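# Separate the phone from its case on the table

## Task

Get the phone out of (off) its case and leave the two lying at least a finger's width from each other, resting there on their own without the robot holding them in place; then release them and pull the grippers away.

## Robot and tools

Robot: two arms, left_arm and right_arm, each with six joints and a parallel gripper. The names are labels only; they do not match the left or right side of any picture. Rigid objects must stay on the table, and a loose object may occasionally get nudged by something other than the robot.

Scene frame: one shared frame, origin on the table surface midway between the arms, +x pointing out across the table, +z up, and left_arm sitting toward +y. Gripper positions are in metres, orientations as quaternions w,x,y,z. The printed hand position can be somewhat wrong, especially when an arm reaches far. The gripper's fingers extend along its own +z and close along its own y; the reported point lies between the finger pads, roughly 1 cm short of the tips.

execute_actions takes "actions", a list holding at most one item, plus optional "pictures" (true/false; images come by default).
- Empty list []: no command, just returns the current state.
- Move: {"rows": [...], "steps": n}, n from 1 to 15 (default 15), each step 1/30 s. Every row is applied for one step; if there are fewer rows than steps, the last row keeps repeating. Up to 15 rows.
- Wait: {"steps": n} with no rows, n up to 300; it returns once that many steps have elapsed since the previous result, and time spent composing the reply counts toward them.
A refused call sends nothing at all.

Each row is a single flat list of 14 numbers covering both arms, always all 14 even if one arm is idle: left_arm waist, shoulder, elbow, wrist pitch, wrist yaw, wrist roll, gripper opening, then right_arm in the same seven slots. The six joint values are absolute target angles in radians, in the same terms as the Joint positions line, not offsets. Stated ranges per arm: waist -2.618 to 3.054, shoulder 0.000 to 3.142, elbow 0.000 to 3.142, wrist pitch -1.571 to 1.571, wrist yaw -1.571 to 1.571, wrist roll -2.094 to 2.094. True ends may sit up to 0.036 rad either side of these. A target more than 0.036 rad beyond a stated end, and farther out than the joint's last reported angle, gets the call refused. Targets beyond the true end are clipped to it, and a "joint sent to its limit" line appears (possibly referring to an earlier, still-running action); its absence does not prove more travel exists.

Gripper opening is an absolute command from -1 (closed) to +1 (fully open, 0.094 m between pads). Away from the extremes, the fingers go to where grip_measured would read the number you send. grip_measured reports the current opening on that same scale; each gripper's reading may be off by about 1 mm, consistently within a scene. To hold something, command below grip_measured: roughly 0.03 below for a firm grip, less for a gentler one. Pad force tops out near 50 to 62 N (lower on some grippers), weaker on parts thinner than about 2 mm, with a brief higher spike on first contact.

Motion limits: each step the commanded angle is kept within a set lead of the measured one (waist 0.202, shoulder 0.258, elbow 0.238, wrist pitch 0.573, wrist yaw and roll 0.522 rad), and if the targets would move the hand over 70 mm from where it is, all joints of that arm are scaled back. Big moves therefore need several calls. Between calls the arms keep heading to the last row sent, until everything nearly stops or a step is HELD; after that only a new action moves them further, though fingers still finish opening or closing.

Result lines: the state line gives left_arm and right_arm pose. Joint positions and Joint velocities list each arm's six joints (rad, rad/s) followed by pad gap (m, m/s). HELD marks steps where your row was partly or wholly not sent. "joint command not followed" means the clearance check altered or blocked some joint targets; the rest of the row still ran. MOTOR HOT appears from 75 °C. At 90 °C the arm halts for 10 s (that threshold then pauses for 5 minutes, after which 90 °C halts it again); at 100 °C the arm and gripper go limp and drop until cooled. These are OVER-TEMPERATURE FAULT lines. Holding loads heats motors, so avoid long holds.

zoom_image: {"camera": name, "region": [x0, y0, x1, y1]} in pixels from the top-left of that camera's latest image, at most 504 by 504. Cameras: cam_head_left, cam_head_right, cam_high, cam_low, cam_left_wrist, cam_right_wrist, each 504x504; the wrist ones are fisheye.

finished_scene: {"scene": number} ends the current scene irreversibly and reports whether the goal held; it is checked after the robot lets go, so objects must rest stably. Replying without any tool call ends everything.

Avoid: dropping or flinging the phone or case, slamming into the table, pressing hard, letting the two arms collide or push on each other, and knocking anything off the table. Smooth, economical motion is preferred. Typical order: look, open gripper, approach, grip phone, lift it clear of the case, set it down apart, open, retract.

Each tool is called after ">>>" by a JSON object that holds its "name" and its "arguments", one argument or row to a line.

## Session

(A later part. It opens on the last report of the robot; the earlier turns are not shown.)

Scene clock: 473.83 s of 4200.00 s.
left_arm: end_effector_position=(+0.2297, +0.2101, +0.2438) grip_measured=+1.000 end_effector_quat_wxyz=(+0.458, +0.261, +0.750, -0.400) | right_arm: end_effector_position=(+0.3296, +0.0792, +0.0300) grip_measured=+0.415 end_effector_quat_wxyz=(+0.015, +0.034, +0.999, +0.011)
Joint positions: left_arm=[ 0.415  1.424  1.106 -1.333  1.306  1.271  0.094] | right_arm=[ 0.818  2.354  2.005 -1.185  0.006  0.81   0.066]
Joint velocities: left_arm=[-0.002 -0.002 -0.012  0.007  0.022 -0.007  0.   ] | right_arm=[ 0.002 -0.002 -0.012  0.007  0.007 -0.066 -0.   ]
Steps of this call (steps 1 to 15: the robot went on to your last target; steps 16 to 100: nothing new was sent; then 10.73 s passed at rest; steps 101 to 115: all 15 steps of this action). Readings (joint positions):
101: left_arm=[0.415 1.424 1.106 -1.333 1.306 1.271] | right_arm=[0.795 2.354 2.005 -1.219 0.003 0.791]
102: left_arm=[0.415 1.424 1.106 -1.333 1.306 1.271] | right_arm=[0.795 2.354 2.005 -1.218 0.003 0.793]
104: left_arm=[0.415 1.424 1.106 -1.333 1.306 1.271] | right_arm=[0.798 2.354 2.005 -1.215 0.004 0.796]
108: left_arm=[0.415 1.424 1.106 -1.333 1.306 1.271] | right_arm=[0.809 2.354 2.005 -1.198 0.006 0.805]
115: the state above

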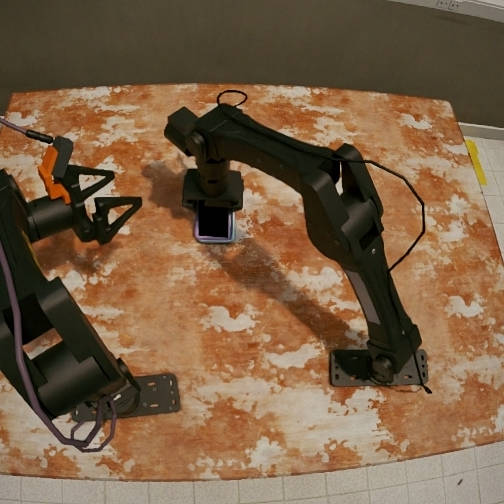

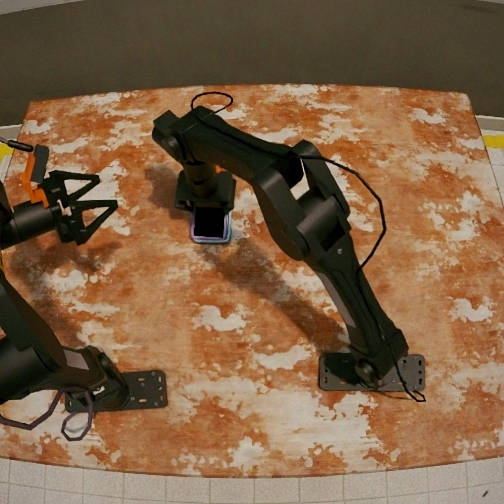

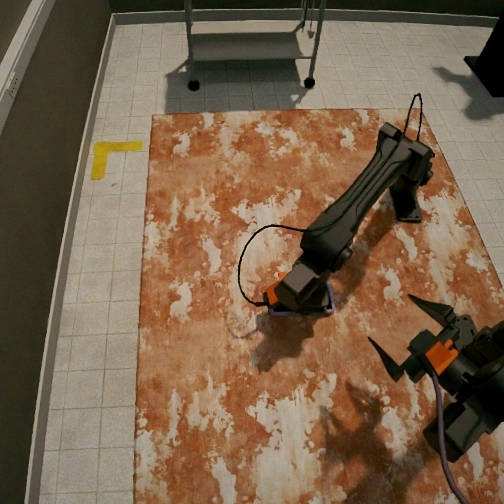

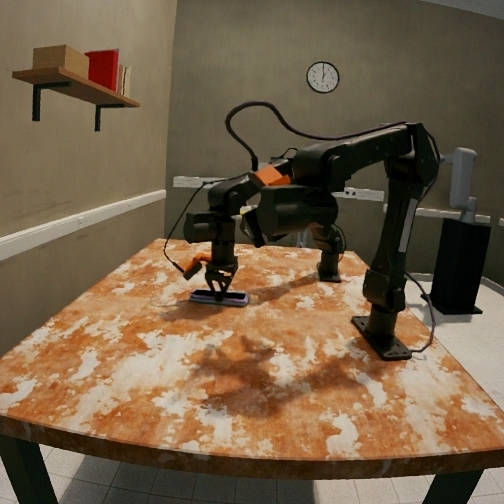

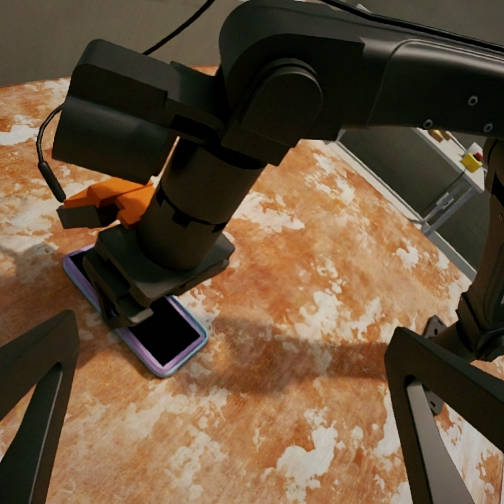

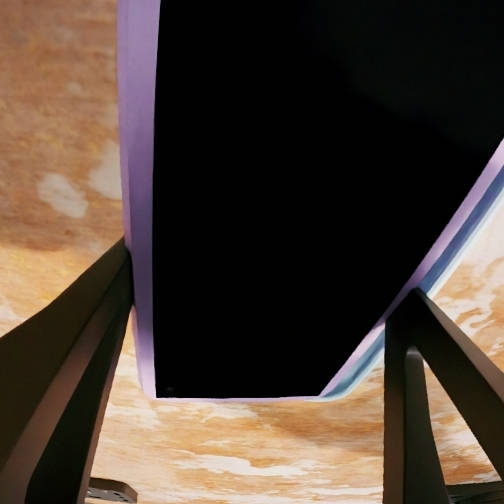

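>>> {"name": "execute_actions", "arguments": {
  "actions": [
    {"rows": [[0.415,1.424,1.106,-1.333,1.32,1.271,1.0, 0.82,2.34,2.01,-1.18,0.0,0.815,0.40],[0.415,1.424,1.106,-1.333,1.32,1.271,1.0, 0.82,2.34,2.01,-1.18,0.0,0.815,0.44],[0.415,1.424,1.106,-1.333,1.32,1.271,1.0, 0.82,2.34,2.01,-1.18,0.0,0.815,0.47],[0.415,1.424,1.106,-1.333,1.32,1.271,1.0, 0.82,2.34,2.01,-1.18,0.0,0.815,0.47],[0.415,1.424,1.106,-1.333,1.32,1.271,1.0, 0.82,2.34,2.01,-1.18,0.0,0.815,0.47],[0.415,1.424,1.106,-1.333,1.32,1.271,1.0, 0.82,2.34,1.99,-1.17,0.0,0.815,0.47],[0.415,1.424,1.106,-1.333,1.32,1.271,1.0, 0.82,2.34,1.972,-1.16,0.0,0.815,0.47]], "steps": 15}
  ]
}}

Scene clock: 507.40 s of 4200.00 s.
left_arm: end_effector_position=(+0.2297, +0.2101, +0.2438) grip_measured=+1.000 end_effector_quat_wxyz=(+0.458, +0.261, +0.750, -0.400) | right_arm: end_effector_position=(+0.3291, +0.0788, +0.0280) grip_measured=+0.471 end_effector_quat_wxyz=(+0.015, +0.034, +0.999, +0.010)
Joint positions: left_arm=[ 0.415  1.424  1.106 -1.333  1.306  1.271  0.094] | right_arm=[ 0.818  2.354  1.997 -1.178  0.006  0.81   0.069]
Joint velocities: left_arm=[ 0.012 -0.007 -0.007 -0.051 -0.007 -0.007  0.   ] | right_arm=[-0.017  0.007  0.017 -0.051  0.007 -0.11  -0.   ]
Steps of this call (steps 1 to 15: the robot went on to your last target; steps 16 to 100: nothing new was sent; then 29.73 s passed at rest; steps 101 to 115: all 15 steps of this action). Readings (joint positions):
101: left_arm=[0.415 1.424 1.106 -1.333 1.306 1.271] | right_arm=[0.818 2.354 2.005 -1.186 0.006 0.810]
102: left_arm=[0.415 1.424 1.106 -1.333 1.306 1.271] | right_arm=[0.818 2.354 2.005 -1.186 0.006 0.810]
104: left_arm=[0.415 1.424 1.106 -1.333 1.306 1.271] | right_arm=[0.818 2.354 2.005 -1.186 0.006 0.810]
108: left_arm=[0.415 1.424 1.106 -1.333 1.306 1.271] | right_arm=[0.818 2.354 2.000 -1.182 0.006 0.810]
115: the state above

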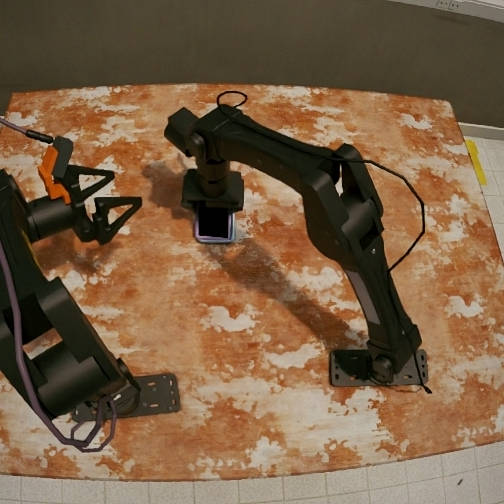

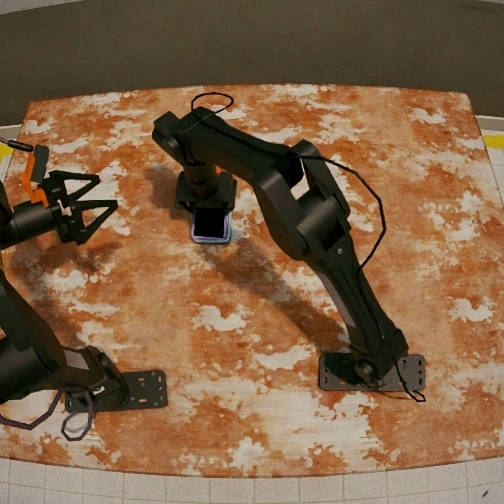

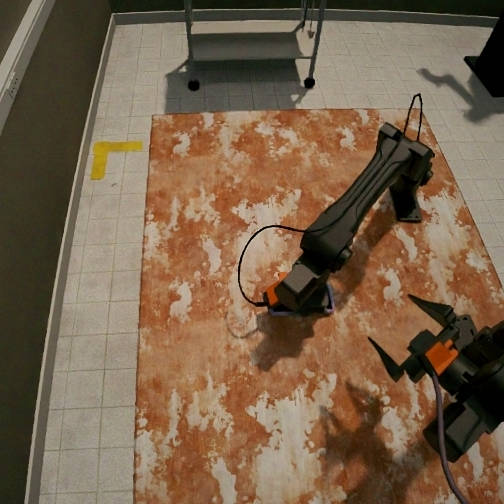

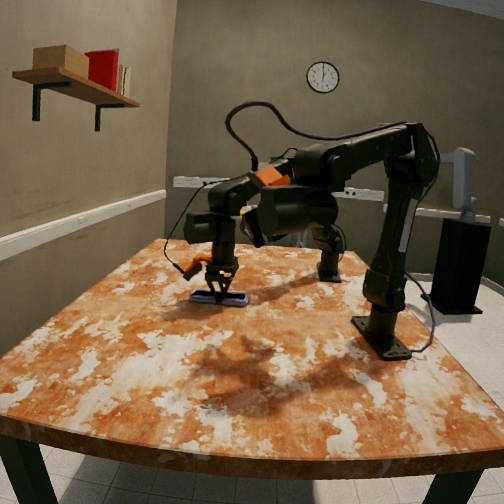

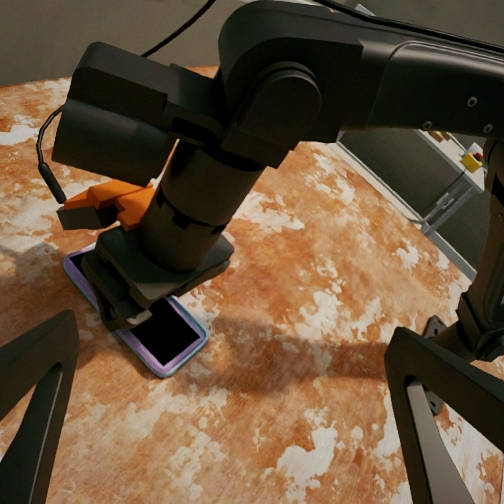

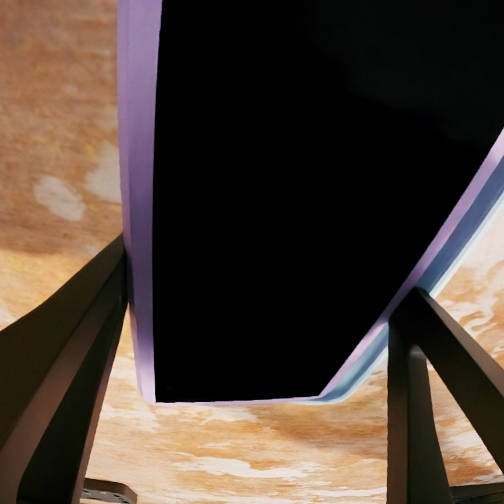

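>>> {"name": "execute_actions", "arguments": {
  "actions": [
    {"rows": [[0.415,1.424,1.106,-1.333,1.32,1.271,1.0, 0.82,2.34,1.98,-1.165,0.0,0.815,0.46],[0.415,1.424,1.106,-1.333,1.32,1.271,1.0, 0.82,2.34,1.98,-1.165,0.0,0.815,0.45],[0.415,1.424,1.106,-1.333,1.32,1.271,1.0, 0.82,2.34,1.98,-1.165,0.0,0.815,0.44],[0.415,1.424,1.106,-1.333,1.32,1.271,1.0, 0.82,2.34,1.98,-1.165,0.0,0.815,0.43],[0.415,1.424,1.106,-1.333,1.32,1.271,1.0, 0.82,2.34,1.98,-1.165,0.0,0.815,0.42],[0.415,1.424,1.106,-1.333,1.32,1.271,1.0, 0.82,2.34,1.98,-1.165,0.0,0.815,0.41],[0.415,1.424,1.106,-1.333,1.32,1.271,1.0, 0.82,2.34,1.98,-1.165,0.0,0.815,0.40]], "steps": 12}
  ],
  "pictures": false
}}

Scene clock: 524.90 s of 4200.00 s.
left_arm: end_effector_position=(+0.2297, +0.2101, +0.2438) grip_measured=+1.000 end_effector_quat_wxyz=(+0.458, +0.261, +0.750, -0.400) | right_arm: end_effector_position=(+0.3292, +0.0789, +0.0280) grip_measured=+0.411 end_effector_quat_wxyz=(+0.015, +0.034, +0.999, +0.011)
Joint positions: left_arm=[ 0.415  1.424  1.106 -1.333  1.306  1.271  0.094] | right_arm=[ 0.818  2.354  1.997 -1.178  0.005  0.81   0.066]
Joint velocities: left_arm=[ 0.007  0.002 -0.002 -0.051 -0.037 -0.007  0.   ] | right_arm=[-0.002 -0.012 -0.007  0.007 -0.051  0.007  0.   ]
Steps of this call (steps 1 to 15: the robot went on to your last target; steps 16 to 100: nothing new was sent; then 13.77 s passed at rest; steps 101 to 112: all 12 steps of this action). Readings (joint positions):
101: left_arm=[0.415 1.424 1.106 -1.333 1.306 1.271] | right_arm=[0.818 2.354 1.997 -1.178 0.006 0.810]
102: left_arm=[0.415 1.424 1.106 -1.333 1.306 1.271] | right_arm=[0.818 2.354 1.997 -1.178 0.006 0.810]
104: left_arm=[0.415 1.424 1.106 -1.333 1.306 1.271] | right_arm=[0.818 2.354 1.997 -1.178 0.006 0.810]
108: left_arm=[0.415 1.424 1.106 -1.333 1.306 1.271] | right_arm=[0.818 2.354 1.997 -1.178 0.005 0.810]
112: the state above

>>> {"name": "execute_actions", "arguments": {
  "actions": [
    {"rows": [[0.415,1.424,1.106,-1.333,1.32,1.271,1.0, 0.82,2.34,1.99,-1.165,0.0,0.815,0.44],[0.415,1.424,1.106,-1.333,1.32,1.271,1.0, 0.82,2.34,1.99,-1.165,0.0,0.815,0.48],[0.415,1.424,1.106,-1.333,1.32,1.271,1.0, 0.82,2.34,1.99,-1.165,0.0,0.815,0.51],[0.415,1.424,1.106,-1.333,1.32,1.271,1.0, 0.82,2.34,1.99,-1.165,0.0,0.815,0.53]], "steps": 10}
  ]
}}

>>> {"name": "zoom_image", "arguments": {
  "camera": "cam_right_wrist",
  "region": [300, 150, 504, 420]
}}

Scene clock: 537.47 s of 4200.00 s.
left_arm: end_effector_position=(+0.2297, +0.2101, +0.2438) grip_measured=+1.000 end_effector_quat_wxyz=(+0.458, +0.261, +0.750, -0.400) | right_arm: end_effector_position=(+0.3292, +0.0794, +0.0280) grip_measured=+0.529 end_effector_quat_wxyz=(+0.014, +0.034, +0.999, +0.012)
Joint positions: left_arm=[ 0.415  1.424  1.106 -1.333  1.306  1.271  0.094] | right_arm=[ 0.818  2.354  1.997 -1.176  0.003  0.81   0.072]
Joint velocities: left_arm=[ 0.002  0.007 -0.012  0.11   0.007  0.007  0.   ] | right_arm=[-0.007 -0.007  0.007 -0.022 -0.037 -0.007 -0.001]
Steps of this call (steps 1 to 15: the robot went on to your last target; steps 16 to 100: nothing new was sent; then 8.90 s passed at rest; steps 101 to 110: all 10 steps of this action). Readings (joint positions):
101: left_arm=[0.415 1.424 1.106 -1.333 1.306 1.271] | right_arm=[0.818 2.354 1.997 -1.178 0.005 0.810]
102: left_arm=[0.415 1.424 1.106 -1.333 1.306 1.271] | right_arm=[0.818 2.354 1.997 -1.178 0.005 0.810]
104: left_arm=[0.415 1.424 1.106 -1.333 1.306 1.271] | right_arm=[0.818 2.354 1.997 -1.178 0.005 0.810]
108: left_arm=[0.415 1.424 1.106 -1.333 1.306 1.271] | right_arm=[0.818 2.354 1.997 -1.176 0.003 0.810]
110: the state above

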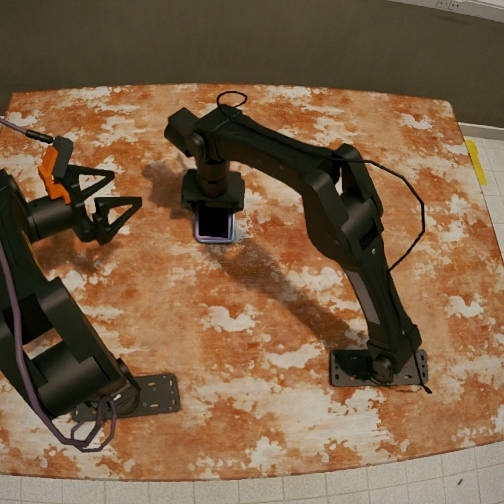

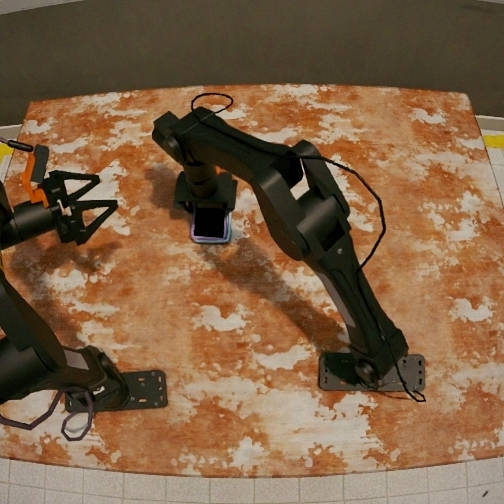

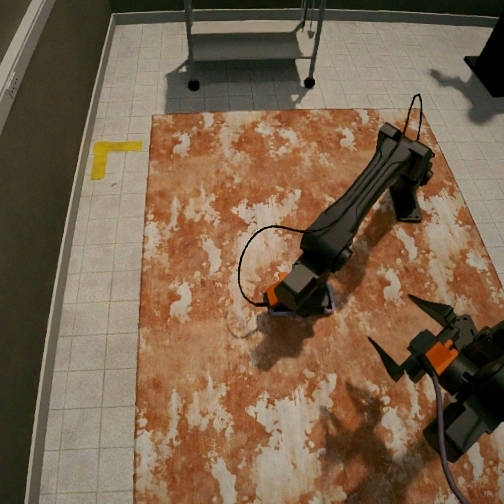

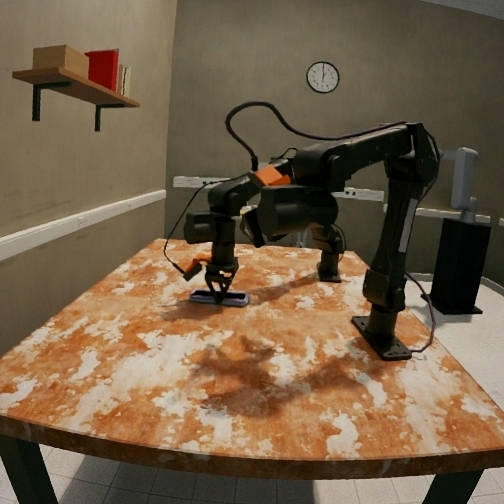

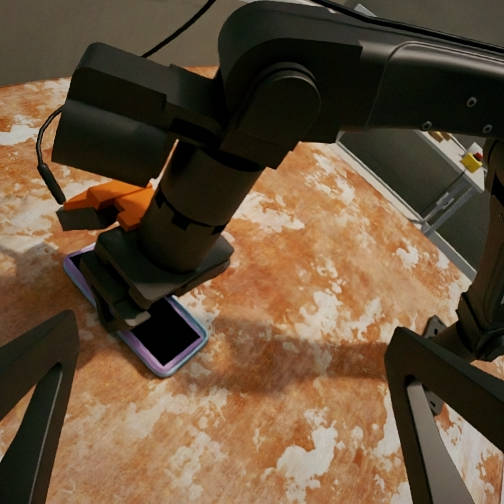

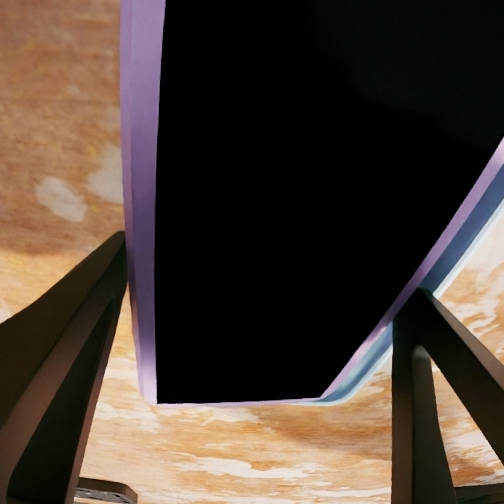

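Region (300, 150, 504, 420) of cam_right_wrist's 504x504 image, scaled by 1.867, with more detail than that image has; it fills the left 381 columns of this view, and the rest is white.

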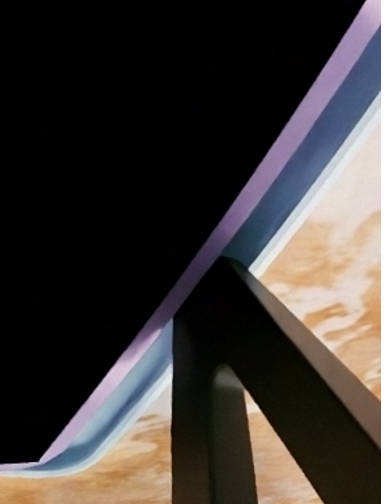

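>>> {"name": "execute_actions", "arguments": {
  "actions": [
    {"rows": [[0.415,1.424,1.106,-1.333,1.32,1.271,1.0, 0.82,2.34,1.975,-1.155,0.0,0.815,0.53],[0.415,1.424,1.106,-1.333,1.32,1.271,1.0, 0.82,2.34,1.962,-1.145,0.0,0.815,0.53]], "steps": 12}
  ],
  "pictures": false
}}

Scene clock: 548.63 s of 4200.00 s.
left_arm: end_effector_position=(+0.2297, +0.2101, +0.2438) grip_measured=+1.000 end_effector_quat_wxyz=(+0.458, +0.261, +0.750, -0.400) | right_arm: end_effector_position=(+0.3282, +0.0787, +0.0239) grip_measured=+0.529 end_effector_quat_wxyz=(+0.013, +0.034, +0.999, +0.011)
Joint positions: left_arm=[ 0.415  1.424  1.106 -1.333  1.306  1.271  0.094] | right_arm=[ 0.818  2.354  1.98  -1.163  0.002  0.81   0.072]
Joint velocities: left_arm=[ 0.002 -0.007 -0.002 -0.022 -0.007  0.037  0.   ] | right_arm=[ 0.007  0.002 -0.002  0.037  0.051 -0.051  0.   ]
Steps of this call (steps 1 to 15: the robot went on to your last target; steps 16 to 100: nothing new was sent; then 7.43 s passed at rest; steps 101 to 112: all 12 steps of this action). Readings (joint positions):
101: left_arm=[0.415 1.424 1.106 -1.333 1.306 1.271] | right_arm=[0.818 2.354 1.997 -1.176 0.003 0.810]
102: left_arm=[0.415 1.424 1.106 -1.333 1.306 1.271] | right_arm=[0.818 2.354 1.994 -1.173 0.003 0.810]
104: left_arm=[0.415 1.424 1.106 -1.333 1.306 1.271] | right_arm=[0.818 2.354 1.987 -1.168 0.003 0.810]
108: left_arm=[0.415 1.424 1.106 -1.333 1.306 1.271] | right_arm=[0.818 2.354 1.980 -1.163 0.002 0.810]
112: the state above

>>> {"name": "execute_actions", "arguments": {
  "actions": [
    {"rows": [[0.415,1.424,1.106,-1.333,1.32,1.271,1.0, 0.82,2.34,1.97,-1.15,0.0,0.815,0.51],[0.415,1.424,1.106,-1.333,1.32,1.271,1.0, 0.82,2.34,1.97,-1.15,0.0,0.815,0.49],[0.415,1.424,1.106,-1.333,1.32,1.271,1.0, 0.82,2.34,1.97,-1.15,0.0,0.815,0.475],[0.415,1.424,1.106,-1.333,1.32,1.271,1.0, 0.82,2.34,1.97,-1.15,0.0,0.815,0.46],[0.415,1.424,1.106,-1.333,1.32,1.271,1.0, 0.82,2.34,1.97,-1.15,0.0,0.815,0.45],[0.415,1.424,1.106,-1.333,1.32,1.271,1.0, 0.82,2.34,1.97,-1.15,0.0,0.815,0.44],[0.415,1.424,1.106,-1.333,1.32,1.271,1.0, 0.82,2.34,1.97,-1.15,0.0,0.815,0.43],[0.415,1.424,1.106,-1.333,1.32,1.271,1.0, 0.82,2.34,1.97,-1.15,0.0,0.815,0.42],[0.415,1.424,1.106,-1.333,1.32,1.271,1.0, 0.82,2.34,1.97,-1.15,0.0,0.815,0.41],[0.415,1.424,1.106,-1.333,1.32,1.271,1.0, 0.82,2.34,1.97,-1.15,0.0,0.815,0.40]], "steps": 15}
  ]
}}

Scene clock: 563.87 s of 4200.00 s.
left_arm: end_effector_position=(+0.2297, +0.2101, +0.2438) grip_measured=+1.000 end_effector_quat_wxyz=(+0.458, +0.261, +0.750, -0.400) | right_arm: end_effector_position=(+0.3282, +0.0786, +0.0239) grip_measured=+0.427 end_effector_quat_wxyz=(+0.013, +0.034, +0.999, +0.011)
Joint positions: left_arm=[ 0.415  1.424  1.106 -1.333  1.306  1.271  0.094] | right_arm=[ 0.818  2.354  1.98  -1.163  0.003  0.81   0.067]
Joint velocities: left_arm=[ 0.002 -0.007 -0.002  0.037 -0.007 -0.007  0.   ] | right_arm=[ 0.007  0.002 -0.012 -0.037 -0.051 -0.022 -0.   ]
Steps of this call (steps 1 to 15: the robot went on to your last target; steps 16 to 100: nothing new was sent; then 11.40 s passed at rest; steps 101 to 115: all 15 steps of this action). Readings (joint positions):
101: left_arm=[0.415 1.424 1.106 -1.333 1.306 1.271] | right_arm=[0.818 2.354 1.980 -1.163 0.002 0.810]
102: left_arm=[0.415 1.424 1.106 -1.333 1.306 1.271] | right_arm=[0.818 2.354 1.980 -1.163 0.002 0.810]
104: left_arm=[0.415 1.424 1.106 -1.333 1.306 1.271] | right_arm=[0.818 2.354 1.980 -1.163 0.002 0.810]
108: left_arm=[0.415 1.424 1.106 -1.333 1.306 1.271] | right_arm=[0.818 2.354 1.980 -1.163 0.003 0.810]
115: the state above

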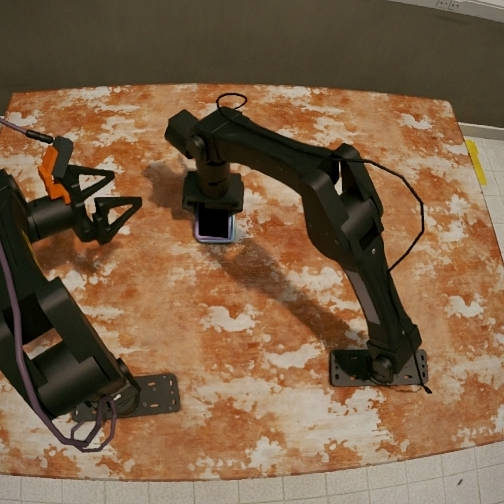

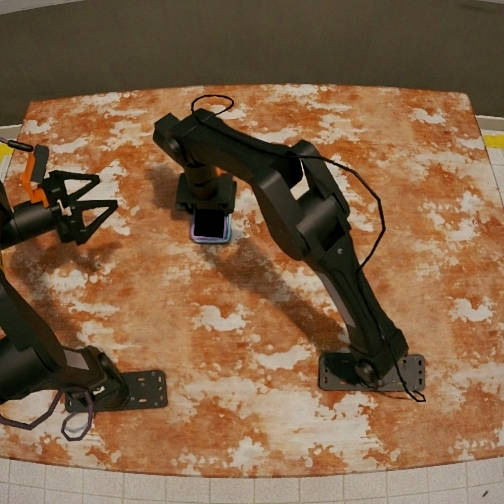

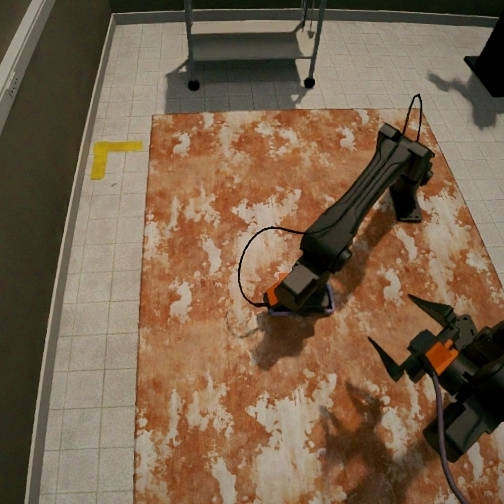

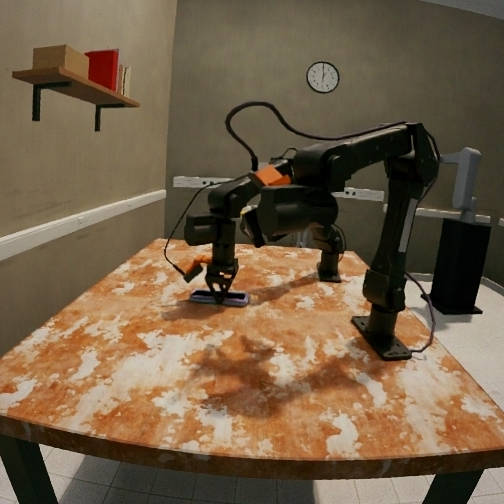

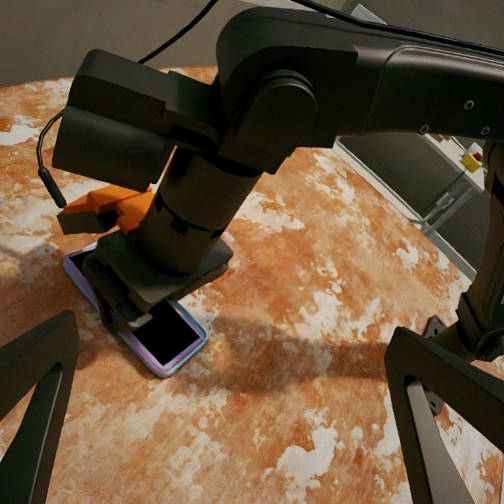

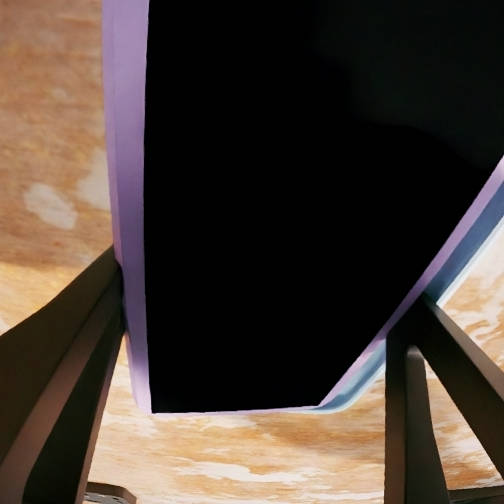

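>>> {"name": "execute_actions", "arguments": {
  "actions": [
    {"rows": [[0.415,1.424,1.106,-1.333,1.32,1.271,1.0, 0.82,2.34,1.99,-1.16,0.0,0.815,0.39],[0.415,1.424,1.106,-1.333,1.32,1.271,1.0, 0.82,2.34,2.01,-1.165,0.0,0.815,0.39],[0.415,1.424,1.106,-1.333,1.32,1.271,1.0, 0.82,2.34,2.025,-1.17,0.0,0.815,0.39],[0.415,1.424,1.106,-1.333,1.32,1.271,1.0, 0.82,2.34,2.04,-1.18,0.0,0.815,0.39],[0.415,1.424,1.106,-1.333,1.32,1.271,1.0, 0.82,2.34,2.05,-1.19,0.0,0.815,0.39],[0.415,1.424,1.106,-1.333,1.32,1.271,1.0, 0.82,2.34,2.06,-1.20,0.0,0.815,0.39],[0.415,1.424,1.106,-1.333,1.32,1.271,1.0, 0.82,2.34,2.07,-1.21,0.0,0.815,0.39],[0.415,1.424,1.106,-1.333,1.32,1.271,1.0, 0.82,2.34,2.08,-1.22,0.0,0.815,0.39],[0.415,1.424,1.106,-1.333,1.32,1.271,1.0, 0.82,2.34,2.09,-1.23,0.0,0.815,0.39],[0.415,1.424,1.106,-1.333,1.32,1.271,1.0, 0.82,2.34,2.10,-1.24,0.0,0.815,0.39],[0.415,1.424,1.106,-1.333,1.32,1.271,1.0, 0.82,2.34,2.11,-1.25,0.0,0.815,0.39],[0.415,1.424,1.106,-1.333,1.32,1.271,1.0, 0.82,2.34,2.12,-1.26,0.0,0.815,0.39],[0.415,1.424,1.106,-1.333,1.32,1.271,1.0, 0.82,2.34,2.13,-1.27,0.0,0.815,0.39],[0.415,1.424,1.106,-1.333,1.32,1.271,1.0, 0.82,2.34,2.14,-1.28,0.0,0.815,0.39]], "steps": 15}
  ],
  "pictures": false
}}

>>> {"name": "execute_actions", "arguments": {
  "actions": [
    {"steps": 10}
  ]
}}

>>> {"name": "zoom_image", "arguments": {
  "camera": "cam_low",
  "region": [150, 220, 290, 320]
}}

Scene clock: 587.33 s of 4200.00 s.
left_arm: end_effector_position=(+0.2297, +0.2101, +0.2438) grip_measured=+1.000 end_effector_quat_wxyz=(+0.458, +0.261, +0.750, -0.400) | right_arm: end_effector_position=(+0.3346, +0.0853, +0.0493) grip_measured=+0.427 end_effector_quat_wxyz=(+0.021, +0.034, +0.999, +0.021)
Joint positions: left_arm=[ 0.415  1.424  1.106 -1.333  1.306  1.271  0.094] | right_arm=[ 0.818  2.358  2.088 -1.241 -0.001  0.81   0.067]
Joint velocities: left_arm=[ 0.007  0.002 -0.002 -0.007 -0.022  0.051  0.   ] | right_arm=[ 0.007 -0.012  0.193 -0.168 -0.007 -0.037 -0.   ]
Steps of this call (steps 1 to 15: the robot went on to your last target; steps 16 to 100: nothing new was sent; then 19.63 s passed at rest; steps 101 to 115: all 15 steps of this action). Readings (joint positions):
101: left_arm=[0.415 1.424 1.106 -1.333 1.306 1.271] | right_arm=[0.818 2.354 1.980 -1.163 0.003 0.810]
102: left_arm=[0.415 1.424 1.106 -1.333 1.306 1.271] | right_arm=[0.818 2.354 1.980 -1.163 0.003 0.810]
104: left_arm=[0.415 1.424 1.106 -1.333 1.306 1.271] | right_arm=[0.818 2.354 1.984 -1.166 0.002 0.810]
108: left_arm=[0.415 1.424 1.106 -1.333 1.306 1.271] | right_arm=[0.818 2.358 2.016 -1.188 -0.000 0.810]
115: the state above

Scene clock: 587.67 s of 4200.00 s.
left_arm: end_effector_position=(+0.2297, +0.2101, +0.2438) grip_measured=+1.000 end_effector_quat_wxyz=(+0.458, +0.261, +0.750, -0.400) | right_arm: end_effector_position=(+0.3314, +0.0825, +0.0519) grip_measured=+0.427 end_effector_quat_wxyz=(+0.015, +0.034, +0.999, +0.015)
Joint positions: left_arm=[ 0.415  1.424  1.106 -1.333  1.306  1.271  0.094] | right_arm=[ 0.818  2.358  2.099 -1.27  -0.001  0.81   0.067]
Joint velocities: left_arm=[ 0.007 -0.007  0.007 -0.007  0.007 -0.022  0.   ] | right_arm=[ 0.012  0.002  0.007 -0.095  0.037 -0.022  0.   ]
Steps of this call (steps 1 to 10: the robot went on to your last target). Readings (joint positions):
1: left_arm=[0.415 1.424 1.106 -1.333 1.306 1.271] | right_arm=[0.818 2.358 2.094 -1.247 -0.001 0.810]
2: left_arm=[0.415 1.424 1.106 -1.333 1.306 1.271] | right_arm=[0.818 2.358 2.098 -1.250 -0.001 0.810]
4: left_arm=[0.415 1.424 1.106 -1.333 1.306 1.271] | right_arm=[0.818 2.358 2.099 -1.256 -0.001 0.810]
8: left_arm=[0.415 1.424 1.106 -1.333 1.306 1.271] | right_arm=[0.818 2.358 2.099 -1.268 -0.001 0.810]
10: the state above

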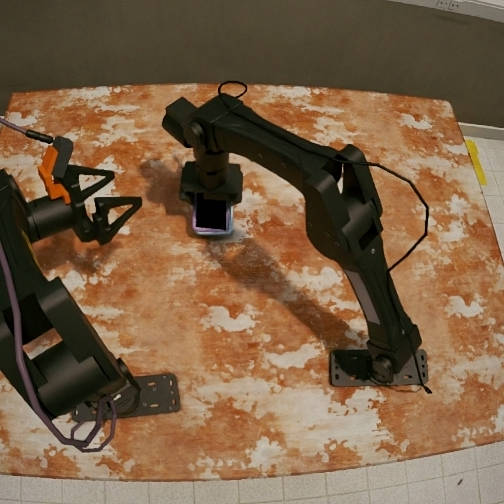

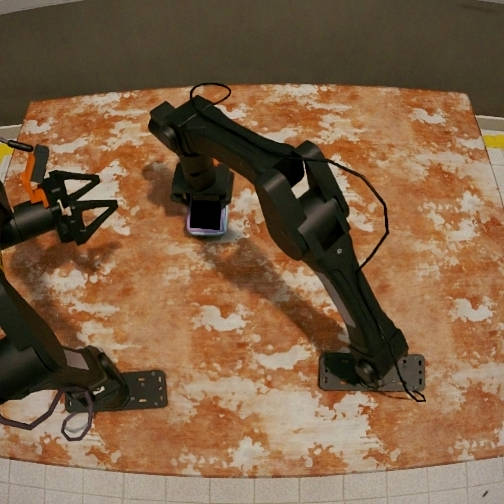

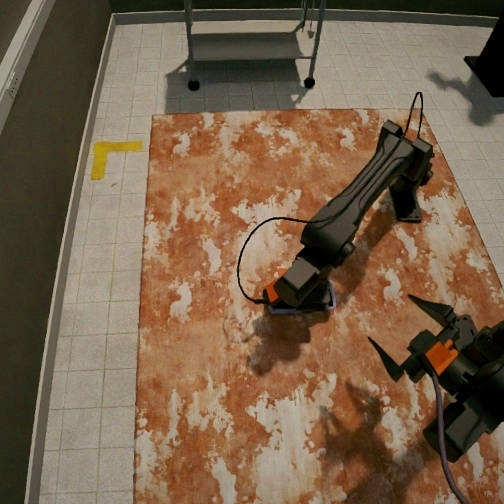

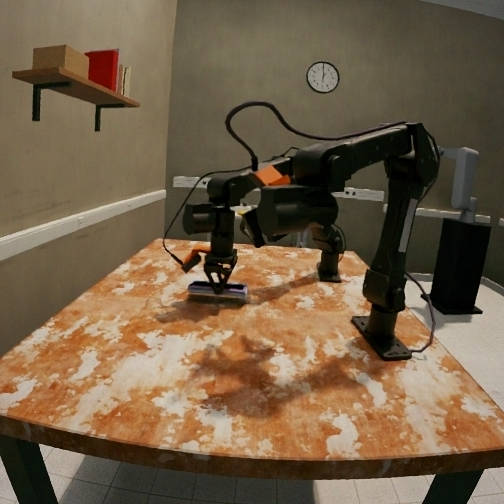

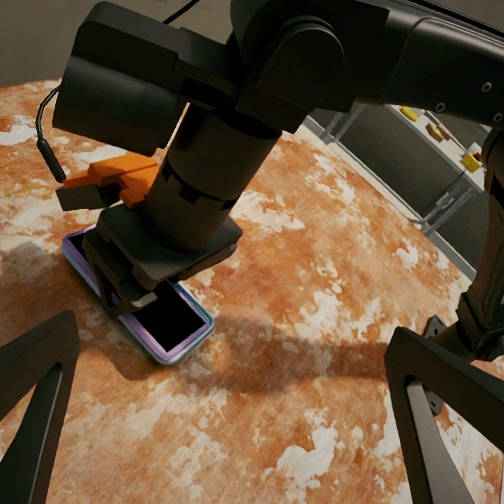

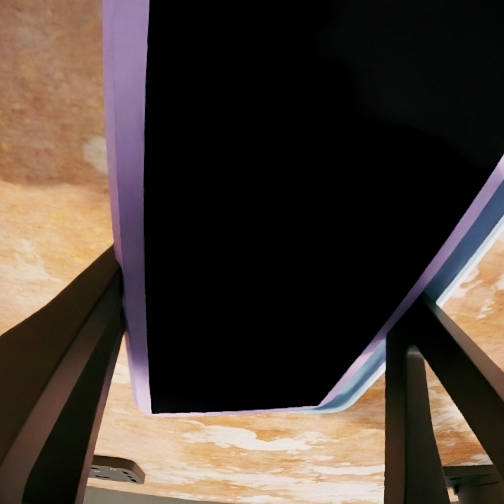

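Region (150, 220, 290, 320) of cam_low's 504x504 image, scaled by 3.600, with more detail than that image has; it fills the top 360 rows of this view, and the rest is white.

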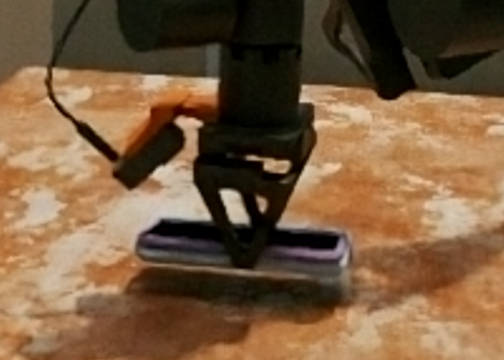

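>>> {"name": "zoom_image", "arguments": {
  "camera": "cam_head_right",
  "region": [165, 180, 255, 250]
}}

>>> {"name": "zoom_image", "arguments": {
  "camera": "cam_left_wrist",
  "region": [40, 200, 240, 380]
}}

>>> {"name": "zoom_image", "arguments": {
  "camera": "cam_high",
  "region": [240, 250, 360, 330]
}}

Region (165, 180, 255, 250) of cam_head_right's 504x504 image, scaled by 5.600, with more detail than that image has.

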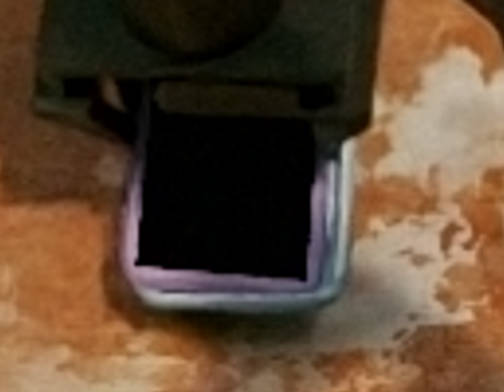

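Region (40, 200, 240, 380) of cam_left_wrist's 504x504 image, scaled by 2.520, with more detail than that image has; it fills the top 454 rows of this view, and the rest is white.

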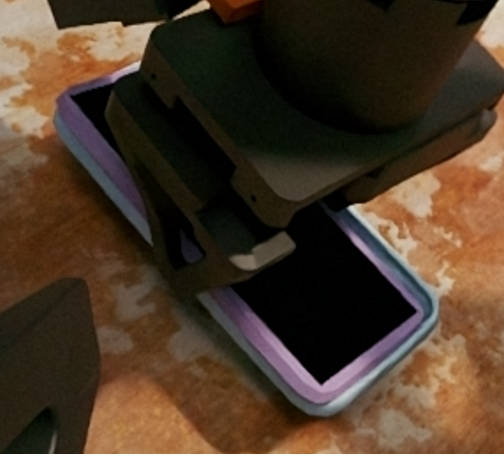

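Region (240, 250, 360, 330) of cam_high's 504x504 image, scaled by 4.200, with more detail than that image has.

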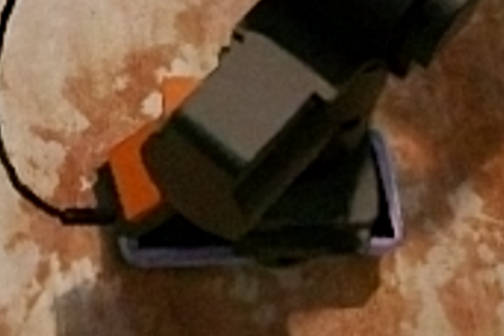

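>>> {"name": "execute_actions", "arguments": {
  "actions": [
    {"rows": [[0.415,1.424,1.106,-1.212,1.254,1.207,1.0, 0.807,2.328,2.133,-1.288,0.0,0.825,0.39],[0.415,1.424,1.106,-1.092,1.188,1.144,1.0, 0.795,2.315,2.126,-1.297,0.0,0.834,0.39],[0.415,1.424,1.106,-0.971,1.122,1.080,1.0, 0.782,2.303,2.119,-1.305,0.0,0.844,0.39],[0.415,1.424,1.106,-0.850,1.056,1.017,1.0, 0.769,2.291,2.112,-1.313,0.0,0.853,0.39],[0.415,1.424,1.106,-0.730,0.990,0.953,1.0, 0.757,2.278,2.105,-1.322,0.0,0.863,0.39],[0.415,1.424,1.106,-0.609,0.924,0.889,1.0, 0.744,2.266,2.098,-1.330,0.0,0.872,0.39],[0.415,1.424,1.106,-0.488,0.858,0.826,1.0, 0.731,2.254,2.091,-1.338,0.0,0.882,0.39],[0.415,1.424,1.106,-0.367,0.792,0.762,1.0, 0.719,2.241,2.084,-1.347,0.0,0.891,0.39],[0.415,1.424,1.106,-0.247,0.726,0.699,1.0, 0.706,2.229,2.077,-1.355,0.0,0.901,0.39],[0.415,1.424,1.106,-0.126,0.660,0.635,1.0, 0.693,2.217,2.070,-1.363,0.0,0.910,0.39],[0.415,1.429,1.079,-0.005,0.594,0.571,1.0, 0.681,2.204,2.063,-1.372,0.0,0.920,0.39],[0.415,1.433,1.051,0.115,0.528,0.508,1.0, 0.668,2.192,2.056,-1.380,0.0,0.929,0.39],[0.415,1.438,1.024,0.236,0.462,0.444,1.0, 0.655,2.180,2.049,-1.388,0.0,0.939,0.39],[0.415,1.442,0.996,0.357,0.396,0.381,1.0, 0.643,2.167,2.042,-1.397,0.0,0.948,0.39],[0.415,1.447,0.969,0.478,0.330,0.317,1.0, 0.630,2.155,2.035,-1.405,0.0,0.958,0.39]], "steps": 15}
  ],
  "pictures": false
}}

>>> {"name": "execute_actions", "arguments": {
  "actions": [
    {"rows": [[0.386,1.451,0.941,0.598,0.264,0.253,1.0, 0.617,2.143,2.028,-1.413,0.0,0.967,0.39],[0.358,1.456,0.914,0.719,0.198,0.190,1.0, 0.605,2.130,2.021,-1.422,0.0,0.977,0.39],[0.329,1.460,0.886,0.840,0.132,0.126,1.0, 0.592,2.118,2.014,-1.430,0.0,0.986,0.39],[0.301,1.465,0.859,0.960,0.066,0.063,1.0, 0.579,2.106,2.007,-1.438,0.0,0.996,0.39],[0.272,1.469,0.831,1.08,0,0,1.0, 0.567,2.093,2.000,-1.447,0.0,1.005,0.39],[0.243,1.474,0.804,1.08,0,0,1.0, 0.554,2.081,1.993,-1.455,0.0,1.015,0.39],[0.215,1.478,0.776,1.08,0,0,1.0, 0.541,2.069,1.986,-1.463,0.0,1.024,0.39],[0.186,1.483,0.749,1.08,0,0,1.0, 0.529,2.056,1.979,-1.472,0.0,1.034,0.39],[0.158,1.487,0.721,1.08,0,0,1.0, 0.516,2.044,1.972,-1.480,0.0,1.043,0.39],[0.129,1.492,0.694,1.08,0,0,1.0, 0.503,2.032,1.965,-1.488,0.0,1.053,0.39],[0.100,1.496,0.666,1.08,0,0,1.0, 0.491,2.019,1.958,-1.497,0.0,1.062,0.39],[0.072,1.501,0.639,1.08,0,0,1.0, 0.478,2.007,1.951,-1.505,0.0,1.072,0.39],[0.043,1.506,0.611,1.08,0,0,1.0, 0.465,1.995,1.944,-1.513,0.0,1.081,0.39],[0.015,1.510,0.584,1.08,0,0,1.0, 0.453,1.982,1.937,-1.522,0.0,1.091,0.39],[-0.014,1.515,0.556,1.08,0,0,1.0, 0.440,1.970,1.930,-1.530,0.0,1.100,0.39]], "steps": 15}
  ],
  "pictures": false
}}

>>> {"name": "execute_actions", "arguments": {
  "actions": [
    {"rows": [[-0.043,1.519,0.529,1.08,0,0,1.0, 0.440,1.970,1.930,-1.530,0.0,1.100,0.39],[-0.071,1.524,0.501,1.08,0,0,1.0, 0.440,1.970,1.930,-1.530,0.0,1.100,0.39],[-0.100,1.528,0.474,1.08,0,0,1.0, 0.440,1.970,1.930,-1.530,0.0,1.100,0.39],[-0.128,1.533,0.446,1.08,0,0,1.0, 0.440,1.970,1.930,-1.530,0.0,1.100,0.39],[-0.157,1.537,0.419,1.08,0,0,1.0, 0.440,1.970,1.930,-1.530,0.0,1.100,0.39],[-0.186,1.542,0.391,1.08,0,0,1.0, 0.440,1.970,1.930,-1.530,0.0,1.100,0.39],[-0.214,1.546,0.364,1.08,0,0,1.0, 0.440,1.970,1.930,-1.530,0.0,1.100,0.39],[-0.243,1.551,0.336,1.08,0,0,1.0, 0.440,1.970,1.930,-1.530,0.0,1.100,0.39],[-0.271,1.555,0.309,1.08,0,0,1.0, 0.440,1.970,1.930,-1.530,0.0,1.100,0.39],[-0.300,1.56,0.28,1.08,0,0,1.0, 0.440,1.970,1.930,-1.530,0.0,1.100,0.39],[-0.329,1.56,0.28,1.08,0,0,1.0, 0.440,1.970,1.930,-1.530,0.0,1.100,0.39],[-0.357,1.56,0.28,1.08,0,0,1.0, 0.440,1.970,1.930,-1.530,0.0,1.100,0.39],[-0.386,1.56,0.28,1.08,0,0,1.0, 0.440,1.970,1.930,-1.530,0.0,1.100,0.39],[-0.414,1.56,0.28,1.08,0,0,1.0, 0.440,1.970,1.930,-1.530,0.0,1.100,0.39],[-0.443,1.56,0.28,1.08,0,0,1.0, 0.440,1.970,1.930,-1.530,0.0,1.100,0.39]], "steps": 15}
  ]
}}

Scene clock: 708.17 s of 4200.00 s.
left_arm: end_effector_position=(+0.3671, +0.3766, +0.2464) grip_measured=+1.000 end_effector_quat_wxyz=(+0.561, +0.174, +0.807, +0.060) | right_arm: end_effector_position=(+0.3577, +0.0078, +0.1048) grip_measured=+0.427 end_effector_quat_wxyz=(+0.020, +0.168, +0.985, +0.024)
Joint positions: left_arm=[ 0.415  1.424  1.034 -0.064  0.593  0.585  0.094] | right_arm=[ 0.65   2.212  2.061 -1.358 -0.009  0.913  0.067]
Joint velocities: left_arm=[ 0.002  0.012 -0.755  3.26  -1.824 -1.78   0.   ] | right_arm=[-0.383 -0.422 -0.188 -0.227  0.081  0.227  0.   ]
Steps of this call (steps 1 to 30: the robot went on to your last target; steps 31 to 120: nothing new was sent; then 116.00 s passed at rest; steps 121 to 135: all 15 steps of this action). Readings (joint positions):
121: left_arm=[0.415 1.424 1.106 -1.320 1.297 1.261] | right_arm=[0.818 2.358 2.099 -1.273 -0.001 0.812]
122: left_arm=[0.415 1.424 1.106 -1.286 1.276 1.240] | right_arm=[0.817 2.358 2.099 -1.275 -0.002 0.814]
124: left_arm=[0.415 1.424 1.106 -1.166 1.207 1.174] | right_arm=[0.809 2.356 2.099 -1.282 -0.007 0.824]
128: left_arm=[0.415 1.424 1.106 -0.810 1.008 0.987] | right_arm=[0.763 2.325 2.098 -1.307 -0.012 0.851]
135: the state above

Scene clock: 708.67 s of 4200.00 s.
left_arm: end_effector_position=(+0.3922, +0.3093, +0.2773) grip_measured=+1.000 end_effector_quat_wxyz=(+0.762, -0.029, +0.644, +0.064) | right_arm: end_effector_position=(+0.3440, -0.0856, +0.1463) grip_measured=+0.427 end_effector_quat_wxyz=(-0.001, +0.326, +0.945, +0.005)
Joint positions: left_arm=[0.037 1.482 0.623 1.03  0.033 0.033 0.094] | right_arm=[ 0.467  2.033  1.951 -1.483 -0.009  1.054  0.067]
Joint velocities: left_arm=[-0.789  0.208 -0.803  0.418 -0.154 -0.168  0.   ] | right_arm=[-0.354 -0.388 -0.193 -0.271  0.022  0.256 -0.   ]
Steps of this call (steps 1 to 15: all 15 steps of this action). Readings (joint positions):
1: left_arm=[0.412 1.425 1.006 0.048 0.528 0.522] | right_arm=[0.637 2.197 2.054 -1.366 -0.009 0.922]
2: left_arm=[0.404 1.429 0.978 0.160 0.460 0.459] | right_arm=[0.626 2.184 2.048 -1.375 -0.009 0.932]
4: left_arm=[0.367 1.442 0.920 0.381 0.325 0.332] | right_arm=[0.603 2.160 2.033 -1.392 -0.009 0.951]
8: left_arm=[0.245 1.466 0.810 0.773 0.130 0.139] | right_arm=[0.558 2.117 2.001 -1.426 -0.009 0.988]
15: the state above

Scene clock: 709.17 s of 4200.00 s.
left_arm: end_effector_position=(+0.3256, +0.1397, +0.1155) grip_measured=+1.000 end_effector_quat_wxyz=(+0.624, +0.107, +0.770, -0.084) | right_arm: end_effector_position=(+0.3381, -0.1016, +0.1578) grip_measured=+0.427 end_effector_quat_wxyz=(-0.002, +0.358, +0.934, +0.002)
Joint positions: left_arm=[-0.391  1.551  0.287  1.055  0.005  0.006  0.094] | right_arm=[ 0.435  1.996  1.945 -1.519 -0.005  1.092  0.067]
Joint velocities: left_arm=[-0.789  0.012  0.007  0.081  0.022  0.022  0.   ] | right_arm=[-0.007 -0.012 -0.007 -0.066  0.007  0.022 -0.   ]
Steps of this call (steps 1 to 15: all 15 steps of this action). Readings (joint positions):
1: left_arm=[0.009 1.489 0.594 1.040 0.027 0.028] | right_arm=[0.455 2.021 1.946 -1.492 -0.008 1.062]
2: left_arm=[-0.019 1.497 0.565 1.047 0.023 0.023] | right_arm=[0.446 2.012 1.945 -1.501 -0.007 1.069]
4: left_arm=[-0.077 1.510 0.508 1.054 0.017 0.016] | right_arm=[0.436 2.000 1.945 -1.512 -0.005 1.078]
8: left_arm=[-0.192 1.531 0.395 1.059 0.011 0.009] | right_arm=[0.435 1.996 1.945 -1.518 -0.005 1.087]
15: the state above

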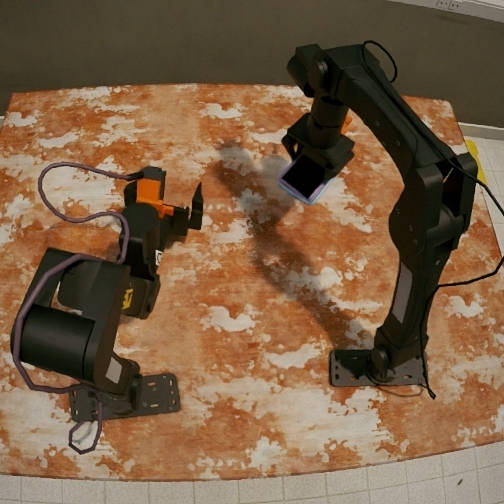

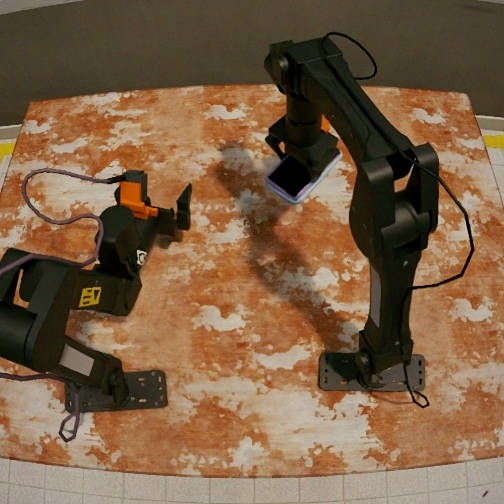

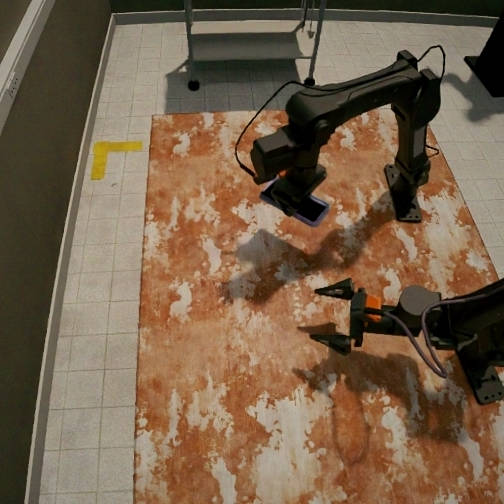

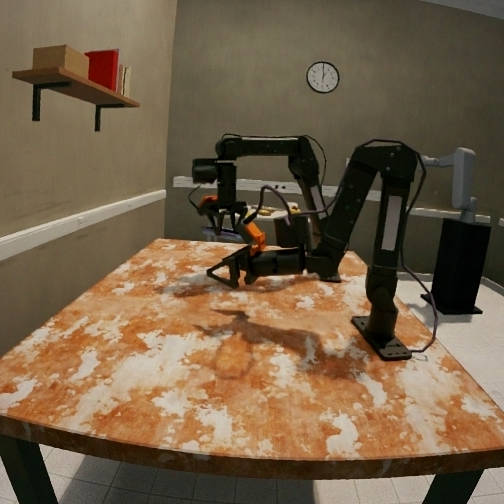

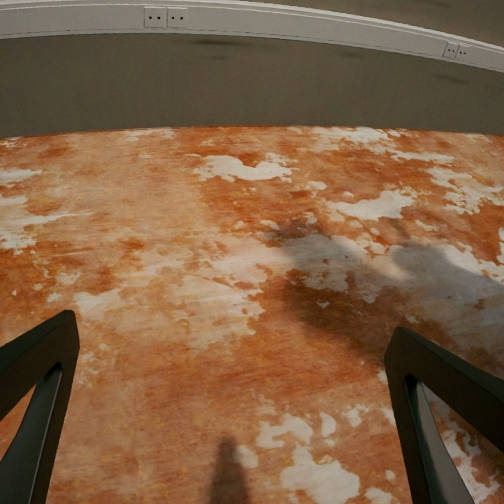

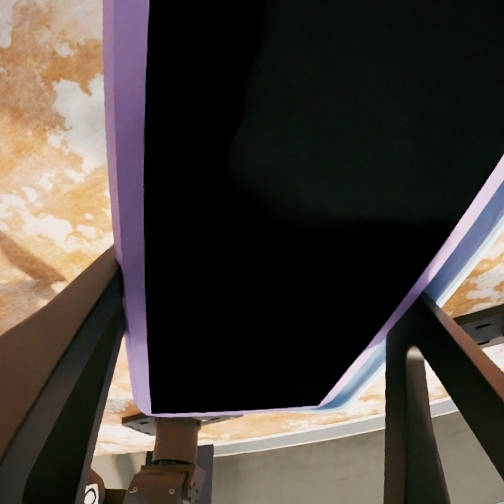

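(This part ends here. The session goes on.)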